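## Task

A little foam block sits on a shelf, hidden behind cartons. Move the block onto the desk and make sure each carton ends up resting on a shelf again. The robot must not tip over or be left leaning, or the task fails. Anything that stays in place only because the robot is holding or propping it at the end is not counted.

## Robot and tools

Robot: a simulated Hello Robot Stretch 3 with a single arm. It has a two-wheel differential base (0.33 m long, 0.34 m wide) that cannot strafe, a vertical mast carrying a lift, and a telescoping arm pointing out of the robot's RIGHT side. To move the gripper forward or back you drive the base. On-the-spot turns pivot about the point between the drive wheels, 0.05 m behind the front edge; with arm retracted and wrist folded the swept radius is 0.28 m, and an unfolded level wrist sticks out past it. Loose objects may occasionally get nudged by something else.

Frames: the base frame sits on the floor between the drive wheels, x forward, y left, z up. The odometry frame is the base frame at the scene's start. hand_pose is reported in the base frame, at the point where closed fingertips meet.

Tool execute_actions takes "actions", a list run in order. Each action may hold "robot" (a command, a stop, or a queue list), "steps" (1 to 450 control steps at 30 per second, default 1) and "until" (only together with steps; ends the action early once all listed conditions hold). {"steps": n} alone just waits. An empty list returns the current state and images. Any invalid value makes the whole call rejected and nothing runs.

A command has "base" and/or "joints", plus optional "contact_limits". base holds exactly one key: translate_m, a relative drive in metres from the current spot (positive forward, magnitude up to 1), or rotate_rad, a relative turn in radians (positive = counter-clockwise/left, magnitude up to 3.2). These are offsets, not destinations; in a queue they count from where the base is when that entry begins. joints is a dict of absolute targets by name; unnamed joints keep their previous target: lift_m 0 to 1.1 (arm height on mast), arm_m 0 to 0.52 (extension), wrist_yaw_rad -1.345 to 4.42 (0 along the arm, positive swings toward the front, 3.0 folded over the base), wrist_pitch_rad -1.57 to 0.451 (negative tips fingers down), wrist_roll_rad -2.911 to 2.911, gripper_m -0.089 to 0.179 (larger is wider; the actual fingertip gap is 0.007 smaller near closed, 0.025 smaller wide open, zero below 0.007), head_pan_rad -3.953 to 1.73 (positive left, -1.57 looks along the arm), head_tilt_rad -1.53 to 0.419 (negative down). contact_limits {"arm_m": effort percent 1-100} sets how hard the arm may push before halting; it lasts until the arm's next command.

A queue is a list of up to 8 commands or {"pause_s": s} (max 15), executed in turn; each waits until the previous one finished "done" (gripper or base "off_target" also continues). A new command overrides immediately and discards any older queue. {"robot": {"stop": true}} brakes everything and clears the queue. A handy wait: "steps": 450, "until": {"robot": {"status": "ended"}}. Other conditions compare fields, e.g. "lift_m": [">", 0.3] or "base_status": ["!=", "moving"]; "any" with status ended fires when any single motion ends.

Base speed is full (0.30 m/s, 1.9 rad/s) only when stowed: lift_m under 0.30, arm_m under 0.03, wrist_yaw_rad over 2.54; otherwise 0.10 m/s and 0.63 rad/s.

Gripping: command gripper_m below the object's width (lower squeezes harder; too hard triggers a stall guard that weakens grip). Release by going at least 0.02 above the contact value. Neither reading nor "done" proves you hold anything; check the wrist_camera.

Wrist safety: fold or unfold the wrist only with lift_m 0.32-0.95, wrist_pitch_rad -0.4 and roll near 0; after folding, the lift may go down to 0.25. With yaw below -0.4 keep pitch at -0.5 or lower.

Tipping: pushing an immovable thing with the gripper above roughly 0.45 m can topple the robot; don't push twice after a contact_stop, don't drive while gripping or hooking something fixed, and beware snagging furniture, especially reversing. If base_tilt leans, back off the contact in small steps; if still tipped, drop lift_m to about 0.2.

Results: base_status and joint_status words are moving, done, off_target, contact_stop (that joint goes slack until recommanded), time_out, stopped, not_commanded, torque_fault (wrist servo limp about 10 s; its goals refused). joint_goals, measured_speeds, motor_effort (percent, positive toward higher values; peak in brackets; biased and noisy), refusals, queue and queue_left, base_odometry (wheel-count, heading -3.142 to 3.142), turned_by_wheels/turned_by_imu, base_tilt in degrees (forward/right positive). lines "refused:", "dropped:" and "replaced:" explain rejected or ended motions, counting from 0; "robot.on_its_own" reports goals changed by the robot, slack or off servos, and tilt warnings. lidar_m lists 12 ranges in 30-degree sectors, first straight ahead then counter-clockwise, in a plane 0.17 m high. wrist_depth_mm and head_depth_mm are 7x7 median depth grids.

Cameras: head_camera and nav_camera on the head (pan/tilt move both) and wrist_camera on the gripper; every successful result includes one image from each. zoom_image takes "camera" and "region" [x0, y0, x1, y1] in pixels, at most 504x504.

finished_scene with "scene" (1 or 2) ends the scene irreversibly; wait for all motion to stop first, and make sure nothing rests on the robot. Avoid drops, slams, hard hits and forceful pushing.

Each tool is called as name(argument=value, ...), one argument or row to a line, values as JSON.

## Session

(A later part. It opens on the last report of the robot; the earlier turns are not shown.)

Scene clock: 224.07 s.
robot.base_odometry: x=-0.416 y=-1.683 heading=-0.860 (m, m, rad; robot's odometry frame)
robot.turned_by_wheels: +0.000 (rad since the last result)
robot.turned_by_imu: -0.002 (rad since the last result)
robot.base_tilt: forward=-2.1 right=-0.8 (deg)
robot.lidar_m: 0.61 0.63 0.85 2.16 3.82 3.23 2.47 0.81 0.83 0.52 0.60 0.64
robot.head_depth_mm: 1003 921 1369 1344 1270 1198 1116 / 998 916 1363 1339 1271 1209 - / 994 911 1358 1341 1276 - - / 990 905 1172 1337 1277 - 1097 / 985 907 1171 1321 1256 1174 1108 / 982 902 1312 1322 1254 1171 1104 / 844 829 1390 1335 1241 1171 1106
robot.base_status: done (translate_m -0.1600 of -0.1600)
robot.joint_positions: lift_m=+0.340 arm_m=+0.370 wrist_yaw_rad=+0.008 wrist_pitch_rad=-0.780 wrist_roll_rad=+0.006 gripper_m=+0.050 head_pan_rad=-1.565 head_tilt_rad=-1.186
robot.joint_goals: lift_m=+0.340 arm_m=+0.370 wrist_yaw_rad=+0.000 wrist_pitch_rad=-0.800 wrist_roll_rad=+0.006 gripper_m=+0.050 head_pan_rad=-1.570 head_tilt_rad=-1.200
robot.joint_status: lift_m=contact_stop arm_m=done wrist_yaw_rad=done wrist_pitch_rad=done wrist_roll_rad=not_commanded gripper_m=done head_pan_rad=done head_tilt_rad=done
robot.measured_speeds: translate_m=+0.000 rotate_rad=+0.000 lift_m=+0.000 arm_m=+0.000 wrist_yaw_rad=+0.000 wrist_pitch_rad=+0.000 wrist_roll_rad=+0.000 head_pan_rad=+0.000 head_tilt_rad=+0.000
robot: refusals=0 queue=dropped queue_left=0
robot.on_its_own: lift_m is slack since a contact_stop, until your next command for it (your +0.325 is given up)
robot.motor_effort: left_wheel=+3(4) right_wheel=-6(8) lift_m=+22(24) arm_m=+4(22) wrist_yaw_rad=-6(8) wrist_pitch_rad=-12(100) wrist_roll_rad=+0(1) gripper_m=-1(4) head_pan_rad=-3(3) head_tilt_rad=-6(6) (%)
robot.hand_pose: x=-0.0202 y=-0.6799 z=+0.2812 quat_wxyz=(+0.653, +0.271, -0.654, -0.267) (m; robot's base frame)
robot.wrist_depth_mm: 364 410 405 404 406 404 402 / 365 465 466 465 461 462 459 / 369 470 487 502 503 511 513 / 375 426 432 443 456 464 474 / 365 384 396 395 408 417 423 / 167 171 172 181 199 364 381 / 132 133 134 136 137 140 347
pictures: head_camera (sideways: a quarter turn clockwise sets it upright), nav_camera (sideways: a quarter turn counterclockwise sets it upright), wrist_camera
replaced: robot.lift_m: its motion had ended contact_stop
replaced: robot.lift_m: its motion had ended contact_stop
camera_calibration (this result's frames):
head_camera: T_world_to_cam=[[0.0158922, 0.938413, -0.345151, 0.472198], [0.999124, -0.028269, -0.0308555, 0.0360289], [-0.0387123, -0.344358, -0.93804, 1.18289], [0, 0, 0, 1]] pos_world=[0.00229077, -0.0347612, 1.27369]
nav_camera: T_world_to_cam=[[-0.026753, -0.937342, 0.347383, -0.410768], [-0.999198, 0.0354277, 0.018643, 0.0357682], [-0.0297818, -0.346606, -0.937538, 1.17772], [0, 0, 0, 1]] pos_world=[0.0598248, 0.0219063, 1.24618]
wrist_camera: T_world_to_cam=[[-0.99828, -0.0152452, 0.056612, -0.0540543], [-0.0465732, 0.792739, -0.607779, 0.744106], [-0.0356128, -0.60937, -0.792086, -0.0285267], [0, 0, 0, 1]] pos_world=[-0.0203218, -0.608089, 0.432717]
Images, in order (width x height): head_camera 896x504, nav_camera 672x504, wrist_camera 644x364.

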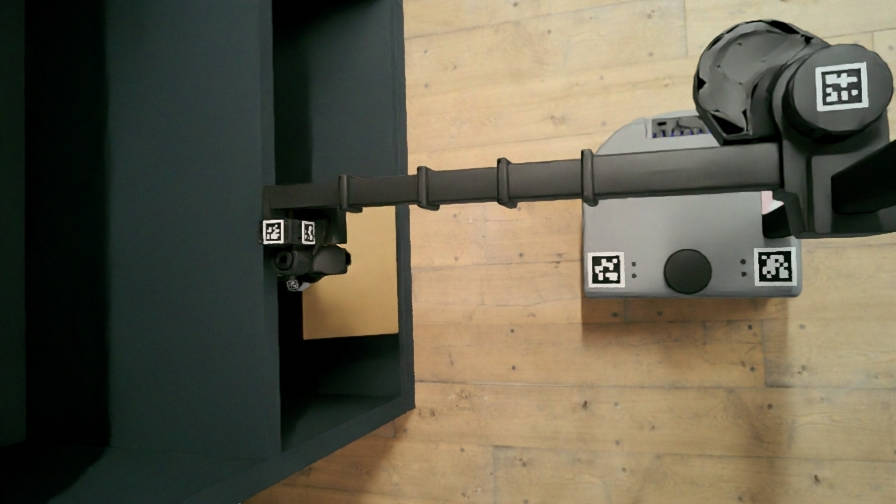

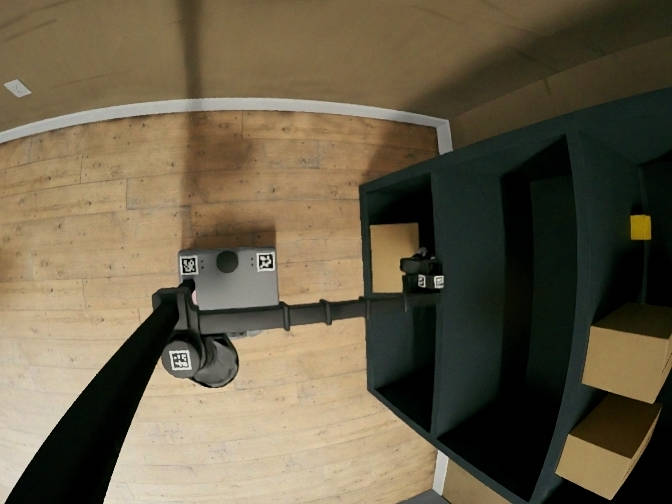

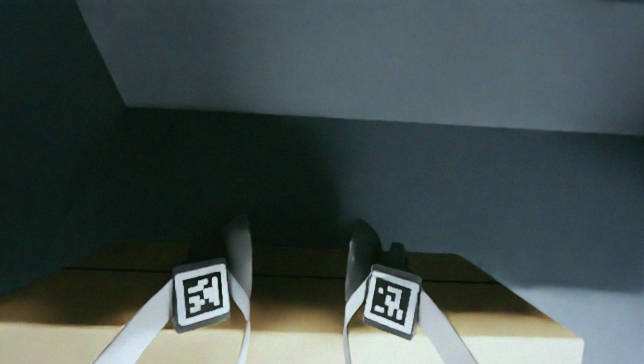

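Past balance, leaning on fingers. Pitch up to let it down.

execute_actions(
  actions=[
    {"robot":[{"joints":{"lift_m":0.335,"wrist_pitch_rad":-0.4}},{"pause_s":1},{"joints":{"arm_m":0}},{"base":{"translate_m":0.088},"joints":{"lift_m":0.97,"gripper_m":0.12,"wrist_pitch_rad":-0.15}},{"joints":{"arm_m":0.33}}],"steps":450,"until":{"robot":{"status":"ended"}}},
    {"steps":200,"until":{"robot":{"status":"ended"}}},
  ],
)

Scene clock: 243.00 s.
robot.base_odometry: x=-0.359 y=-1.750 heading=-0.860 (m, m, rad; robot's odometry frame)
robot.turned_by_wheels: +0.000 (rad since the last result)
robot.turned_by_imu: +0.003 (rad since the last result)
robot.base_tilt: forward=-2.1 right=-0.8 (deg)
robot.lidar_m: 0.52 0.54 0.73 1.92 3.81 3.35 2.55 0.88 0.62 0.59 0.57 0.55
robot.head_depth_mm: 1007 921 1365 1349 1275 1195 1123 / 998 917 1357 1339 1268 1191 1119 / 994 912 1239 1339 1272 - 1117 / 990 914 1225 1333 1275 - 1100 / 983 906 1342 1335 1260 1178 1104 / 901 867 1129 1343 1254 1180 1108 / 585 1370 1436 1333 1252 1170 1098
robot.base_status: done (translate_m +0.0880 of +0.0880)
robot.joint_positions: lift_m=+0.970 arm_m=+0.330 wrist_yaw_rad=+0.001 wrist_pitch_rad=-0.171 wrist_roll_rad=+0.006 gripper_m=+0.120 head_pan_rad=-1.565 head_tilt_rad=-1.186
robot.joint_goals: lift_m=+0.970 arm_m=+0.330 wrist_yaw_rad=+0.000 wrist_pitch_rad=-0.150 wrist_roll_rad=+0.006 gripper_m=+0.120 head_pan_rad=-1.570 head_tilt_rad=-1.200
robot.joint_status: lift_m=done arm_m=done wrist_yaw_rad=done wrist_pitch_rad=done wrist_roll_rad=not_commanded gripper_m=done head_pan_rad=done head_tilt_rad=done
robot.measured_speeds: translate_m=+0.000 rotate_rad=+0.000 lift_m=+0.000 arm_m=+0.000 wrist_yaw_rad=+0.000 wrist_pitch_rad=+0.000 wrist_roll_rad=+0.000 head_pan_rad=+0.000 head_tilt_rad=+0.000
robot: refusals=0 queue=done queue_left=0
robot.motor_effort: left_wheel=+0(5) right_wheel=-1(5) lift_m=+25(27) arm_m=+4(3) wrist_yaw_rad=+0(5) wrist_pitch_rad=+13(14) wrist_roll_rad=+0(0) gripper_m=+0(80) head_pan_rad=-2(2) head_tilt_rad=-6(6) (%)
robot.hand_pose: x=-0.0212 y=-0.7230 z=+1.0412 quat_wxyz=(+0.703, +0.061, -0.706, -0.060) (m; robot's base frame)
robot.wrist_depth_mm: 248 360 385 389 394 395 211 / 251 367 403 405 409 417 210 / 255 376 418 423 430 431 208 / 256 350 408 317 438 443 206 / 245 291 285 284 313 307 205 / 217 - 219 224 229 242 203 / - 169 177 181 184 179 185
pictures: head_camera (sideways: a quarter turn clockwise sets it upright), nav_camera (sideways: a quarter turn counterclockwise sets it upright), wrist_camera
camera_calibration (this result's frames):
head_camera: T_world_to_cam=[[0.0158922, 0.938413, -0.345151, 0.472198], [0.999124, -0.028269, -0.0308555, 0.0360289], [-0.0387123, -0.344358, -0.93804, 1.18289], [0, 0, 0, 1]] pos_world=[0.00229077, -0.0347612, 1.27369]
nav_camera: T_world_to_cam=[[-0.026753, -0.937342, 0.347383, -0.410768], [-0.999198, 0.0354277, 0.018643, 0.0357682], [-0.0297818, -0.346606, -0.937538, 1.17772], [0, 0, 0, 1]] pos_world=[0.0598248, 0.0219063, 1.24618]
wrist_camera: T_world_to_cam=[[-0.998409, 0.0248812, 0.0506067, -0.0634175], [-0.0407056, 0.303092, -0.952091, 1.24475], [-0.0390277, -0.952636, -0.301597, -0.211732], [0, 0, 0, 1]] pos_world=[-0.0209116, -0.5774, 1.12447]
Images, in order (width x height): head_camera 896x504, nav_camera 672x504, wrist_camera 644x364.

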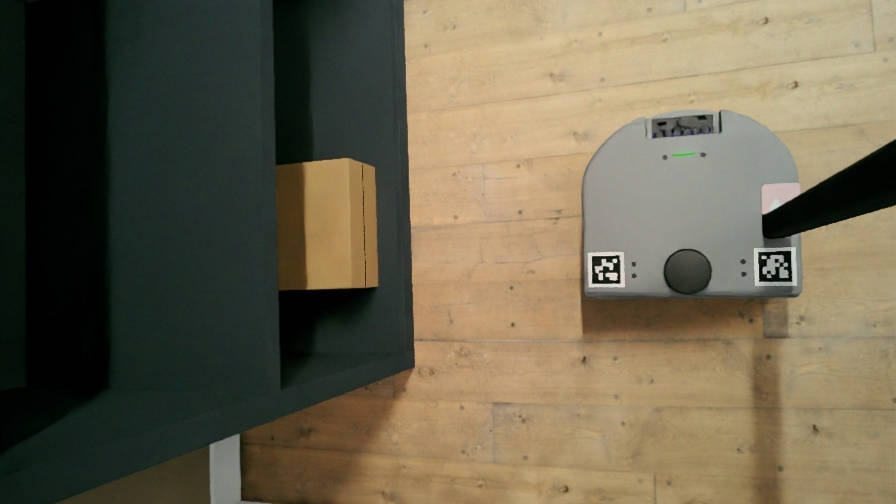

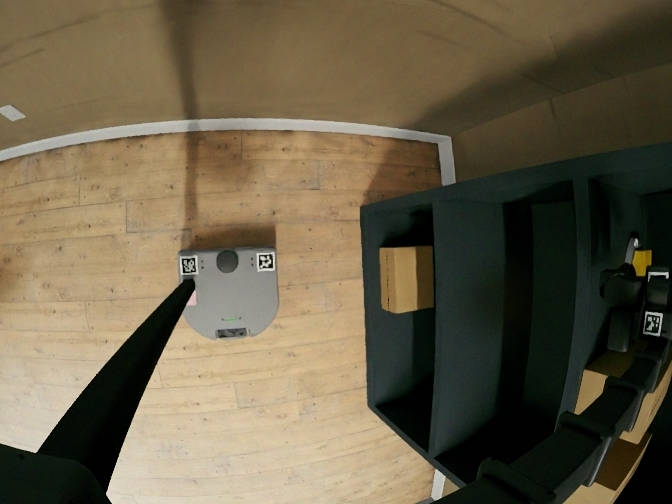

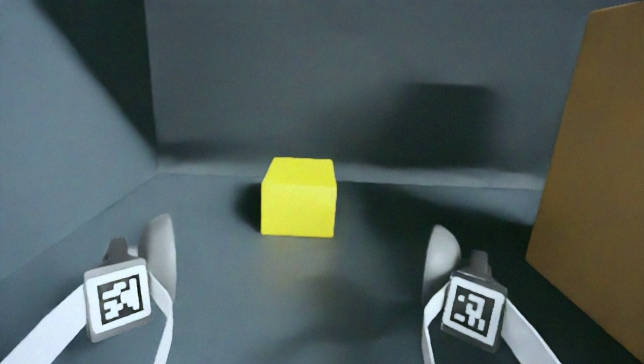

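execute_actions(
  actions=[
    {"robot":[{"joints":{"lift_m":0.947}},{"joints":{"arm_m":0.485}},{"joints":{"gripper_m":0.03}},{"joints":{"lift_m":0.98}},{"joints":{"arm_m":0}},{"joints":{"lift_m":0.9,"wrist_pitch_rad":-0.4}}],"steps":450,"until":{"robot":{"status":"ended"}}},
  ],
)

Scene clock: 257.90 s.
robot.base_odometry: x=-0.359 y=-1.750 heading=-0.860 (m, m, rad; robot's odometry frame)
robot.turned_by_wheels: +0.000 (rad since the last result)
robot.turned_by_imu: +0.003 (rad since the last result)
robot.base_tilt: forward=-2.1 right=-0.9 (deg)
robot.lidar_m: 0.52 0.54 0.73 1.91 3.83 3.35 2.55 0.88 0.62 0.60 0.57 0.54
robot.head_depth_mm: 1004 945 - - 1276 1188 1126 / 1001 949 - - 1268 1191 1125 / 995 928 - 1313 1279 - 1120 / 991 - - 1318 1272 - 1103 / 983 894 1344 1330 1255 1181 1109 / 901 870 1143 1329 1259 1171 1107 / 585 1366 1433 1333 1247 1171 1102
robot.base_status: done (translate_m +0.0880 of +0.0880)
robot.joint_positions: lift_m=+0.900 arm_m=+0.000 wrist_yaw_rad=+0.001 wrist_pitch_rad=-0.419 wrist_roll_rad=+0.006 gripper_m=+0.031 head_pan_rad=-1.565 head_tilt_rad=-1.186
robot.joint_goals: lift_m=+0.900 arm_m=+0.000 wrist_yaw_rad=+0.000 wrist_pitch_rad=-0.400 wrist_roll_rad=+0.006 gripper_m=+0.030 head_pan_rad=-1.570 head_tilt_rad=-1.200
robot.joint_status: lift_m=done arm_m=done wrist_yaw_rad=done wrist_pitch_rad=done wrist_roll_rad=not_commanded gripper_m=done head_pan_rad=done head_tilt_rad=done
robot.measured_speeds: translate_m=+0.000 rotate_rad=+0.000 lift_m=+0.000 arm_m=+0.000 wrist_yaw_rad=+0.000 wrist_pitch_rad=+0.000 wrist_roll_rad=+0.000 head_pan_rad=+0.000 head_tilt_rad=+0.000
robot: refusals=0 queue=done queue_left=0
robot.motor_effort: left_wheel=-1(1) right_wheel=+0(0) lift_m=+18(26) arm_m=-4(5) wrist_yaw_rad=-1(1) wrist_pitch_rad=+11(13) wrist_roll_rad=+0(0) gripper_m=-16(89) head_pan_rad=-2(3) head_tilt_rad=-6(7) (%)
robot.hand_pose: x=-0.0213 y=-0.3697 z=+0.9127 quat_wxyz=(+0.690, +0.147, -0.693, -0.147) (m; robot's base frame)
robot.wrist_depth_mm: 273 274 279 282 298 291 287 / 651 356 656 740 734 755 300 / 688 360 781 796 805 818 781 / 724 369 690 844 868 876 767 / 755 400 149 144 784 786 753 / 756 936 124 127 650 653 661 / 738 507 134 134 530 567 567
pictures: head_camera (sideways: a quarter turn clockwise sets it upright), nav_camera (sideways: a quarter turn counterclockwise sets it upright), wrist_camera
camera_calibration (this result's frames):
head_camera: T_world_to_cam=[[0.0158923, 0.938413, -0.345151, 0.472198], [0.999124, -0.0282692, -0.0308555, 0.0360289], [-0.0387123, -0.344358, -0.93804, 1.18289], [0, 0, 0, 1]] pos_world=[0.00229076, -0.0347612, 1.27369]
nav_camera: T_world_to_cam=[[-0.0267531, -0.937342, 0.347383, -0.410768], [-0.999198, 0.0354278, 0.018643, 0.0357682], [-0.0297819, -0.346606, -0.937538, 1.17772], [0, 0, 0, 1]] pos_world=[0.0598248, 0.0219063, 1.24618]
wrist_camera: T_world_to_cam=[[-0.998386, 0.0120378, 0.055501, -0.0750368], [-0.0408189, 0.527365, -0.848658, 1.00386], [-0.0394853, -0.849554, -0.526022, 0.328987], [0, 0, 0, 1]] pos_world=[-0.0209491, -0.249005, 1.02915]
Images, in order (width x height): head_camera 896x504, nav_camera 672x504, wrist_camera 644x364.

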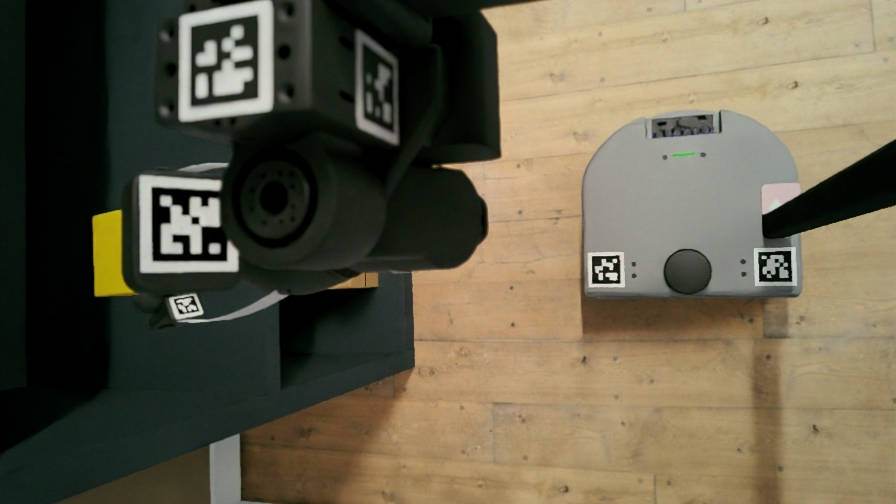

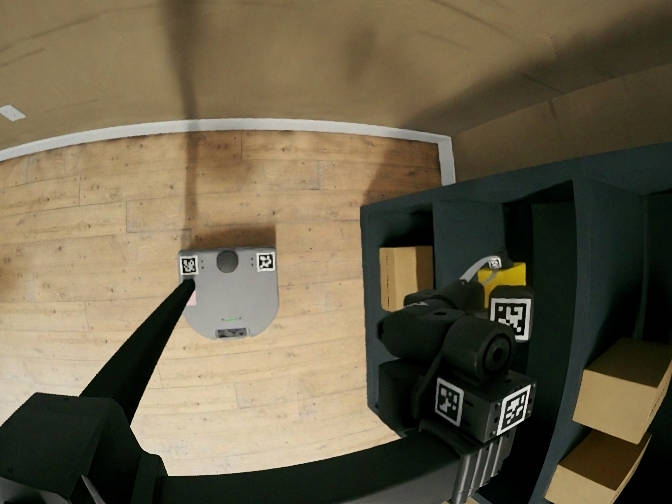

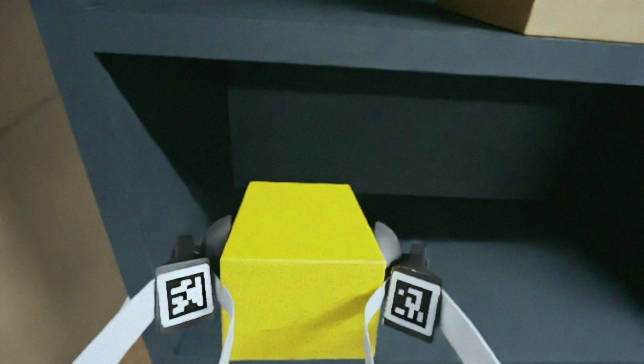

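execute_actions(
  actions=[
    {"robot":[{"joints":{"wrist_yaw_rad":3.0,"head_pan_rad":0,"head_tilt_rad":-0.6}},{"joints":{"lift_m":0.28},"base":{"rotate_rad":2.04}},{"base":{"translate_m":1}},{"base":{"translate_m":0.9}}],"steps":450,"until":{"robot":{"status":"ended"}}},
    {"steps":400,"until":{"robot":{"status":"ended"}}},
  ],
)

Scene clock: 281.73 s.
robot.base_odometry: x=+0.365 y=+0.007 heading=+1.180 (m, m, rad; robot's odometry frame)
robot.turned_by_wheels: +2.040 (rad since the last result)
robot.turned_by_imu: +2.035 (rad since the last result)
robot.base_tilt: forward=-2.2 right=-0.9 (deg)
robot.lidar_m: 1.79 2.53 2.38 2.44 2.38 2.25 2.08 1.44 1.35 1.37 1.82 1.61
robot.head_depth_mm: 1670 1772 1447 2142 1691 1398 1187 / 1726 1864 1524 2126 1703 1392 1184 / 1794 1892 2263 2126 1700 1397 1185 / 1874 1993 2384 2108 1682 1387 1188 / 1960 1992 1998 2076 1683 1394 1176 / 2035 2275 2620 2132 1686 1389 1182 / 2146 2452 2699 2110 1670 1383 1178
robot.base_status: done (translate_m +0.9000 of +0.9000)
robot.joint_positions: lift_m=+0.280 arm_m=+0.000 wrist_yaw_rad=+2.998 wrist_pitch_rad=-0.419 wrist_roll_rad=+0.006 gripper_m=+0.031 head_pan_rad=-0.007 head_tilt_rad=-0.605
robot.joint_goals: lift_m=+0.280 arm_m=+0.000 wrist_yaw_rad=+3.000 wrist_pitch_rad=-0.400 wrist_roll_rad=+0.006 gripper_m=+0.030 head_pan_rad=+0.000 head_tilt_rad=-0.600
robot.joint_status: lift_m=done arm_m=done wrist_yaw_rad=done wrist_pitch_rad=done wrist_roll_rad=not_commanded gripper_m=done head_pan_rad=done head_tilt_rad=done
robot.measured_speeds: translate_m=+0.000 rotate_rad=+0.000 lift_m=+0.000 arm_m=+0.000 wrist_yaw_rad=+0.000 wrist_pitch_rad=+0.000 wrist_roll_rad=+0.000 head_pan_rad=+0.000 head_tilt_rad=+0.000
robot: refusals=0 queue=done queue_left=0
robot.motor_effort: left_wheel=-2(7) right_wheel=+1(8) lift_m=+18(18) arm_m=-4(5) wrist_yaw_rad=+2(4) wrist_pitch_rad=+12(12) wrist_roll_rad=+0(0) gripper_m=-16(16) head_pan_rad=+3(40) head_tilt_rad=+2(31) (%)
robot.hand_pose: x=+0.0108 y=+0.0766 z=+0.2926 quat_wxyz=(+0.197, +0.702, +0.097, +0.678) (m; robot's base frame)
robot.wrist_depth_mm: - - - - - - - / - - - - - - - / 916 - 966 - - - - / 703 - 743 770 798 819 842 / 572 582 140 144 636 656 664 / 483 496 124 127 531 538 552 / - - 132 134 433 463 468
pictures: head_camera (sideways: a quarter turn clockwise sets it upright), nav_camera (sideways: a quarter turn counterclockwise sets it upright), wrist_camera
camera_calibration (this result's frames):
head_camera: T_world_to_cam=[[-0.594214, 0.0255709, -0.8039, 1.07361], [0.0524324, 0.9986, -0.00699221, 0.0107511], [0.802596, -0.0463053, -0.594723, 0.731394], [0, 0, 0, 1]] pos_world=[0.0503763, -0.00432172, 1.29813]
nav_camera: T_world_to_cam=[[0.591964, -0.0364099, 0.805141, -1.01094], [-0.0517048, -0.998637, -0.00714521, 0.0635574], [0.804304, -0.0373999, -0.59304, 0.724726], [0, 0, 0, 1]] pos_world=[0.0188274, 0.0537672, 1.2442]
wrist_camera: T_world_to_cam=[[0.986255, -0.155624, 0.0555165, -0.0225612], [-0.0355765, -0.528124, -0.848422, 0.324272], [0.161355, 0.834785, -0.526402, 0.252144], [0, 0, 0, 1]] pos_world=[-0.00689703, -0.0427411, 0.409101]
Images, in order (width x height): head_camera 896x504, nav_camera 672x504, wrist_camera 644x364.

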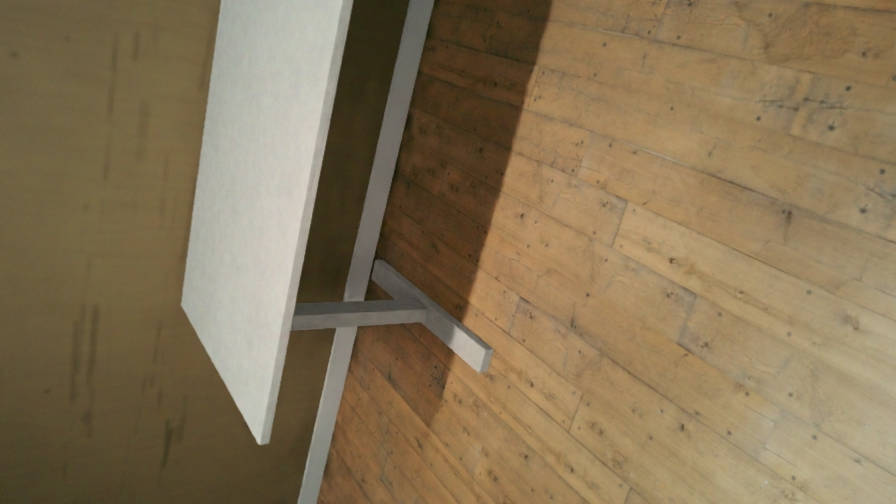

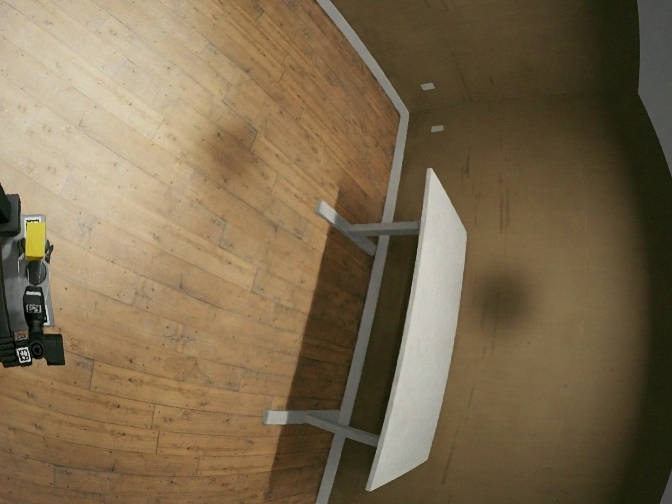

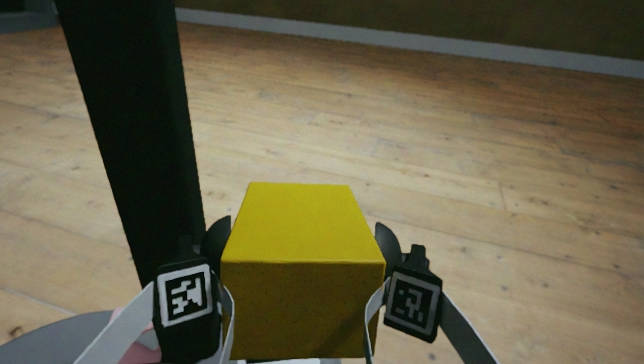

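execute_actions(
  actions=[
    {"robot":[{"base":{"translate_m":0.75}},{"base":{"rotate_rad":1.1},"joints":{"head_pan_rad":-1.57,"head_tilt_rad":-0.9}},{"joints":{"lift_m":0.85}},{"joints":{"wrist_yaw_rad":0}},{"joints":{"arm_m":0.4,"wrist_pitch_rad":-0.15}}],"steps":450,"until":{"robot":{"status":"ended"}}},
    {"steps":400,"until":{"robot":{"status":"ended"}}},
  ],
)

Scene clock: 303.97 s.
robot.base_odometry: x=+0.651 y=+0.700 heading=+2.280 (m, m, rad; robot's odometry frame)
robot.turned_by_wheels: +1.100 (rad since the last result)
robot.turned_by_imu: +1.097 (rad since the last result)
robot.base_tilt: forward=-2.0 right=-0.9 (deg)
robot.lidar_m: 2.05 2.12 2.89 2.94 2.42 1.76 1.68 1.75 1.12 1.36 1.04 1.91
robot.head_depth_mm: 1188 1002 847 - - - 1092 / 1189 - - 1598 1387 1233 1125 / 1186 933 821 1593 1388 1228 1142 / 1179 909 816 1588 1382 1226 1140 / 1177 988 816 1587 1385 1222 1094 / 1173 980 811 1573 1383 1218 1095 / 1163 975 811 1571 1377 1216 1097
robot.base_status: done (rotate_rad +1.0999 of +1.1000)
robot.joint_positions: lift_m=+0.850 arm_m=+0.400 wrist_yaw_rad=+0.001 wrist_pitch_rad=-0.175 wrist_roll_rad=+0.006 gripper_m=+0.031 head_pan_rad=-1.563 head_tilt_rad=-0.889
robot.joint_goals: lift_m=+0.850 arm_m=+0.400 wrist_yaw_rad=+0.000 wrist_pitch_rad=-0.150 wrist_roll_rad=+0.006 gripper_m=+0.030 head_pan_rad=-1.570 head_tilt_rad=-0.900
robot.joint_status: lift_m=done arm_m=done wrist_yaw_rad=done wrist_pitch_rad=done wrist_roll_rad=not_commanded gripper_m=done head_pan_rad=done head_tilt_rad=done
robot.measured_speeds: translate_m=+0.000 rotate_rad=+0.000 lift_m=+0.000 arm_m=+0.000 wrist_yaw_rad=+0.000 wrist_pitch_rad=+0.000 wrist_roll_rad=+0.000 head_pan_rad=+0.000 head_tilt_rad=+0.000
robot: refusals=0 queue=done queue_left=0
robot.motor_effort: left_wheel=-3(11) right_wheel=+2(9) lift_m=+25(27) arm_m=+4(8) wrist_yaw_rad=-1(1) wrist_pitch_rad=+15(16) wrist_roll_rad=+0(0) gripper_m=-16(16) head_pan_rad=-4(43) head_tilt_rad=-5(26) (%)
robot.hand_pose: x=-0.0212 y=-0.7927 z=+0.9203 quat_wxyz=(+0.703, +0.062, -0.706, -0.062) (m; robot's base frame)
robot.wrist_depth_mm: 644 635 650 655 654 661 661 / 665 668 666 679 681 700 688 / 686 699 710 700 717 721 721 / 727 735 733 728 757 759 765 / 563 585 149 143 654 663 696 / 436 462 124 126 497 500 513 / 360 357 134 134 368 400 406
pictures: head_camera (sideways: a quarter turn clockwise sets it upright), nav_camera (sideways: a quarter turn counterclockwise sets it upright), wrist_camera
camera_calibration (this result's frames):
head_camera: T_world_to_cam=[[0.0153803, 0.79611, -0.604957, 0.810626], [0.999228, -0.0341066, -0.0194792, 0.0212274], [-0.0361406, -0.604191, -0.79602, 0.998317], [0, 0, 0, 1]] pos_world=[0.00240106, -0.0414491, 1.28549]
nav_camera: T_world_to_cam=[[-0.0262476, -0.794453, 0.606758, -0.748635], [-0.999285, 0.0373722, 0.005705, 0.0526078], [-0.0272082, -0.606175, -0.794866, 0.992295], [0, 0, 0, 1]] pos_world=[0.0599189, 0.00478313, 1.24268]
wrist_camera: T_world_to_cam=[[-0.998409, 0.0246704, 0.05071, -0.0558196], [-0.0407227, 0.306641, -0.950954, 1.15252], [-0.0390102, -0.951505, -0.305149, -0.310482], [0, 0, 0, 1]] pos_world=[-0.0209091, -0.647459, 1.00408]
Images, in order (width x height): head_camera 896x504, nav_camera 672x504, wrist_camera 644x364.

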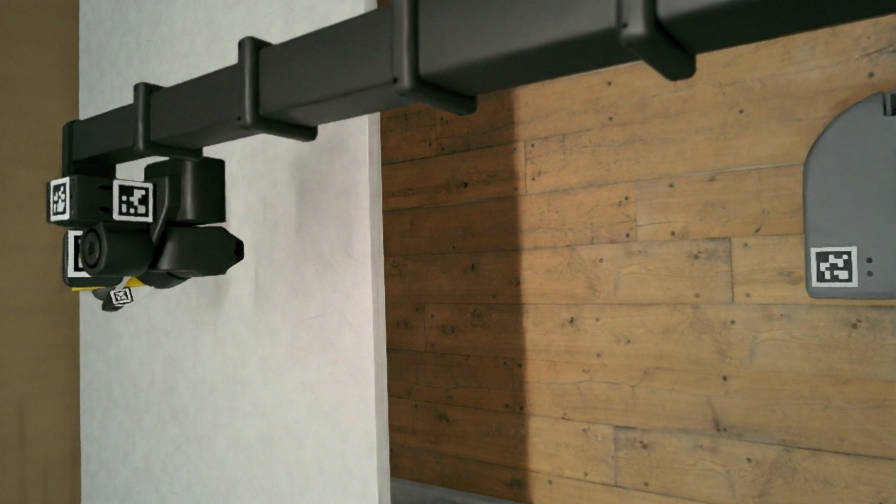

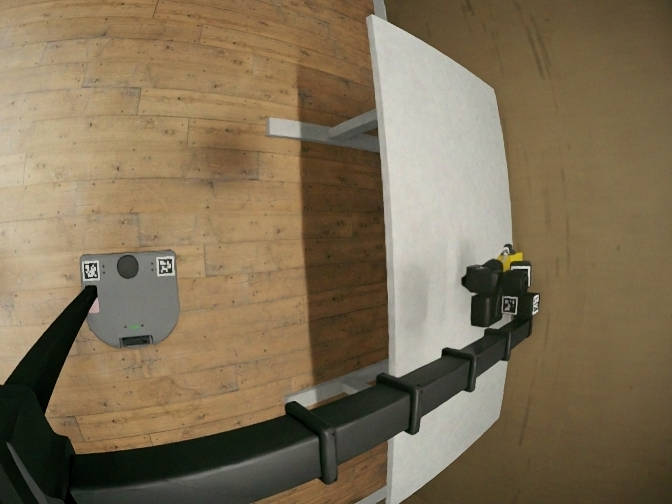

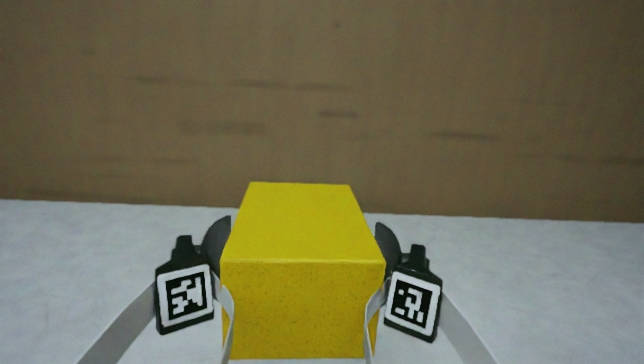

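execute_actions(
  actions=[
    {"robot":[{"joints":{"lift_m":0.71}},{"joints":{"lift_m":0.68}}],"steps":200,"until":{"robot":{"status":"ended"}}},
    {"robot":[{"joints":{"gripper_m":0.12}},{"joints":{"lift_m":0.78}},{"joints":{"arm_m":0.2}}],"steps":300,"until":{"robot":{"status":"ended"}}},
  ],
)

Scene clock: 315.10 s.
robot.base_odometry: x=+0.651 y=+0.700 heading=+2.280 (m, m, rad; robot's odometry frame)
robot.turned_by_wheels: +0.000 (rad since the last result)
robot.turned_by_imu: +0.002 (rad since the last result)
robot.base_tilt: forward=-2.1 right=-0.9 (deg)
robot.lidar_m: 2.06 2.13 2.88 2.95 2.43 1.76 1.67 1.75 1.12 1.36 1.04 1.91
robot.head_depth_mm: 1199 1003 825 1599 - - - / 1190 998 866 - 1393 1236 1125 / 1186 990 - 1517 1387 1225 1146 / 1180 988 - 1524 1383 1226 1138 / 1175 985 814 1589 1385 1222 1103 / 1176 982 812 1586 1380 1223 1094 / 1158 978 807 1570 1371 1221 1096
robot.base_status: done (rotate_rad +1.0999 of +1.1000)
robot.joint_positions: lift_m=+0.780 arm_m=+0.200 wrist_yaw_rad=+0.001 wrist_pitch_rad=-0.171 wrist_roll_rad=+0.006 gripper_m=+0.120 head_pan_rad=-1.563 head_tilt_rad=-0.889
robot.joint_goals: lift_m=+0.780 arm_m=+0.200 wrist_yaw_rad=+0.000 wrist_pitch_rad=-0.150 wrist_roll_rad=+0.006 gripper_m=+0.120 head_pan_rad=-1.570 head_tilt_rad=-0.900
robot.joint_status: lift_m=done arm_m=done wrist_yaw_rad=done wrist_pitch_rad=done wrist_roll_rad=not_commanded gripper_m=done head_pan_rad=done head_tilt_rad=done
robot.measured_speeds: translate_m=+0.000 rotate_rad=+0.000 lift_m=+0.000 arm_m=+0.000 wrist_yaw_rad=+0.000 wrist_pitch_rad=+0.000 wrist_roll_rad=+0.000 head_pan_rad=+0.000 head_tilt_rad=+0.000
robot: refusals=0 queue=done queue_left=0
robot.motor_effort: left_wheel=-3(3) right_wheel=+1(1) lift_m=+25(29) arm_m=-4(5) wrist_yaw_rad=-1(1) wrist_pitch_rad=+13(15) wrist_roll_rad=+0(0) gripper_m=+0(80) head_pan_rad=-4(2) head_tilt_rad=-4(5) (%)
robot.hand_pose: x=-0.0212 y=-0.5938 z=+0.8511 quat_wxyz=(+0.703, +0.061, -0.706, -0.061) (m; robot's base frame)
robot.wrist_depth_mm: 816 811 818 832 840 827 854 / 843 860 858 865 881 880 888 / 879 882 908 892 907 927 904 / 608 634 663 693 732 782 819 / 432 467 460 428 499 513 531 / 347 - 354 351 368 391 391 / 269 271 285 290 295 288 308
pictures: head_camera (sideways: a quarter turn clockwise sets it upright), nav_camera (sideways: a quarter turn counterclockwise sets it upright), wrist_camera
camera_calibration (this result's frames):
head_camera: T_world_to_cam=[[0.0153802, 0.79611, -0.604957, 0.810625], [0.999228, -0.0341065, -0.0194793, 0.0212274], [-0.0361406, -0.60419, -0.79602, 0.998317], [0, 0, 0, 1]] pos_world=[0.00240107, -0.0414491, 1.28549]
nav_camera: T_world_to_cam=[[-0.0262476, -0.794453, 0.606758, -0.748634], [-0.999285, 0.0373721, 0.00570501, 0.0526078], [-0.0272082, -0.606175, -0.794866, 0.992295], [0, 0, 0, 1]] pos_world=[0.0599189, 0.00478315, 1.24268]
wrist_camera: T_world_to_cam=[[-0.998407, 0.0248928, 0.0506261, -0.0570297], [-0.0407008, 0.303576, -0.951938, 1.02473], [-0.0390653, -0.952482, -0.302079, -0.145495], [0, 0, 0, 1]] pos_world=[-0.0209152, -0.448246, 0.934418]
Images, in order (width x height): head_camera 896x504, nav_camera 672x504, wrist_camera 644x364.

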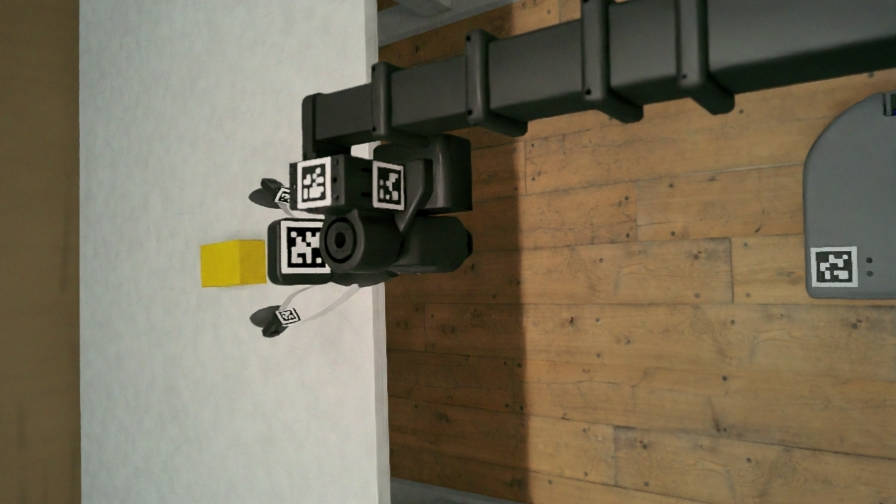

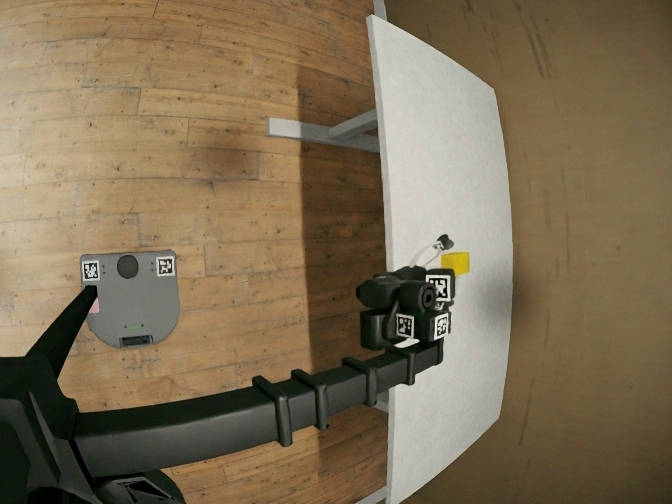

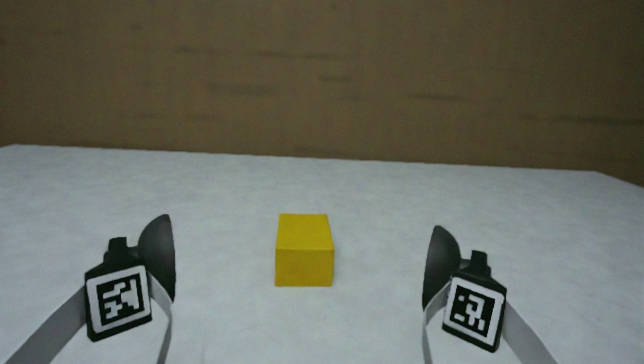

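finished_scene(
  scene=2,
)

The scene is finished: the task was done.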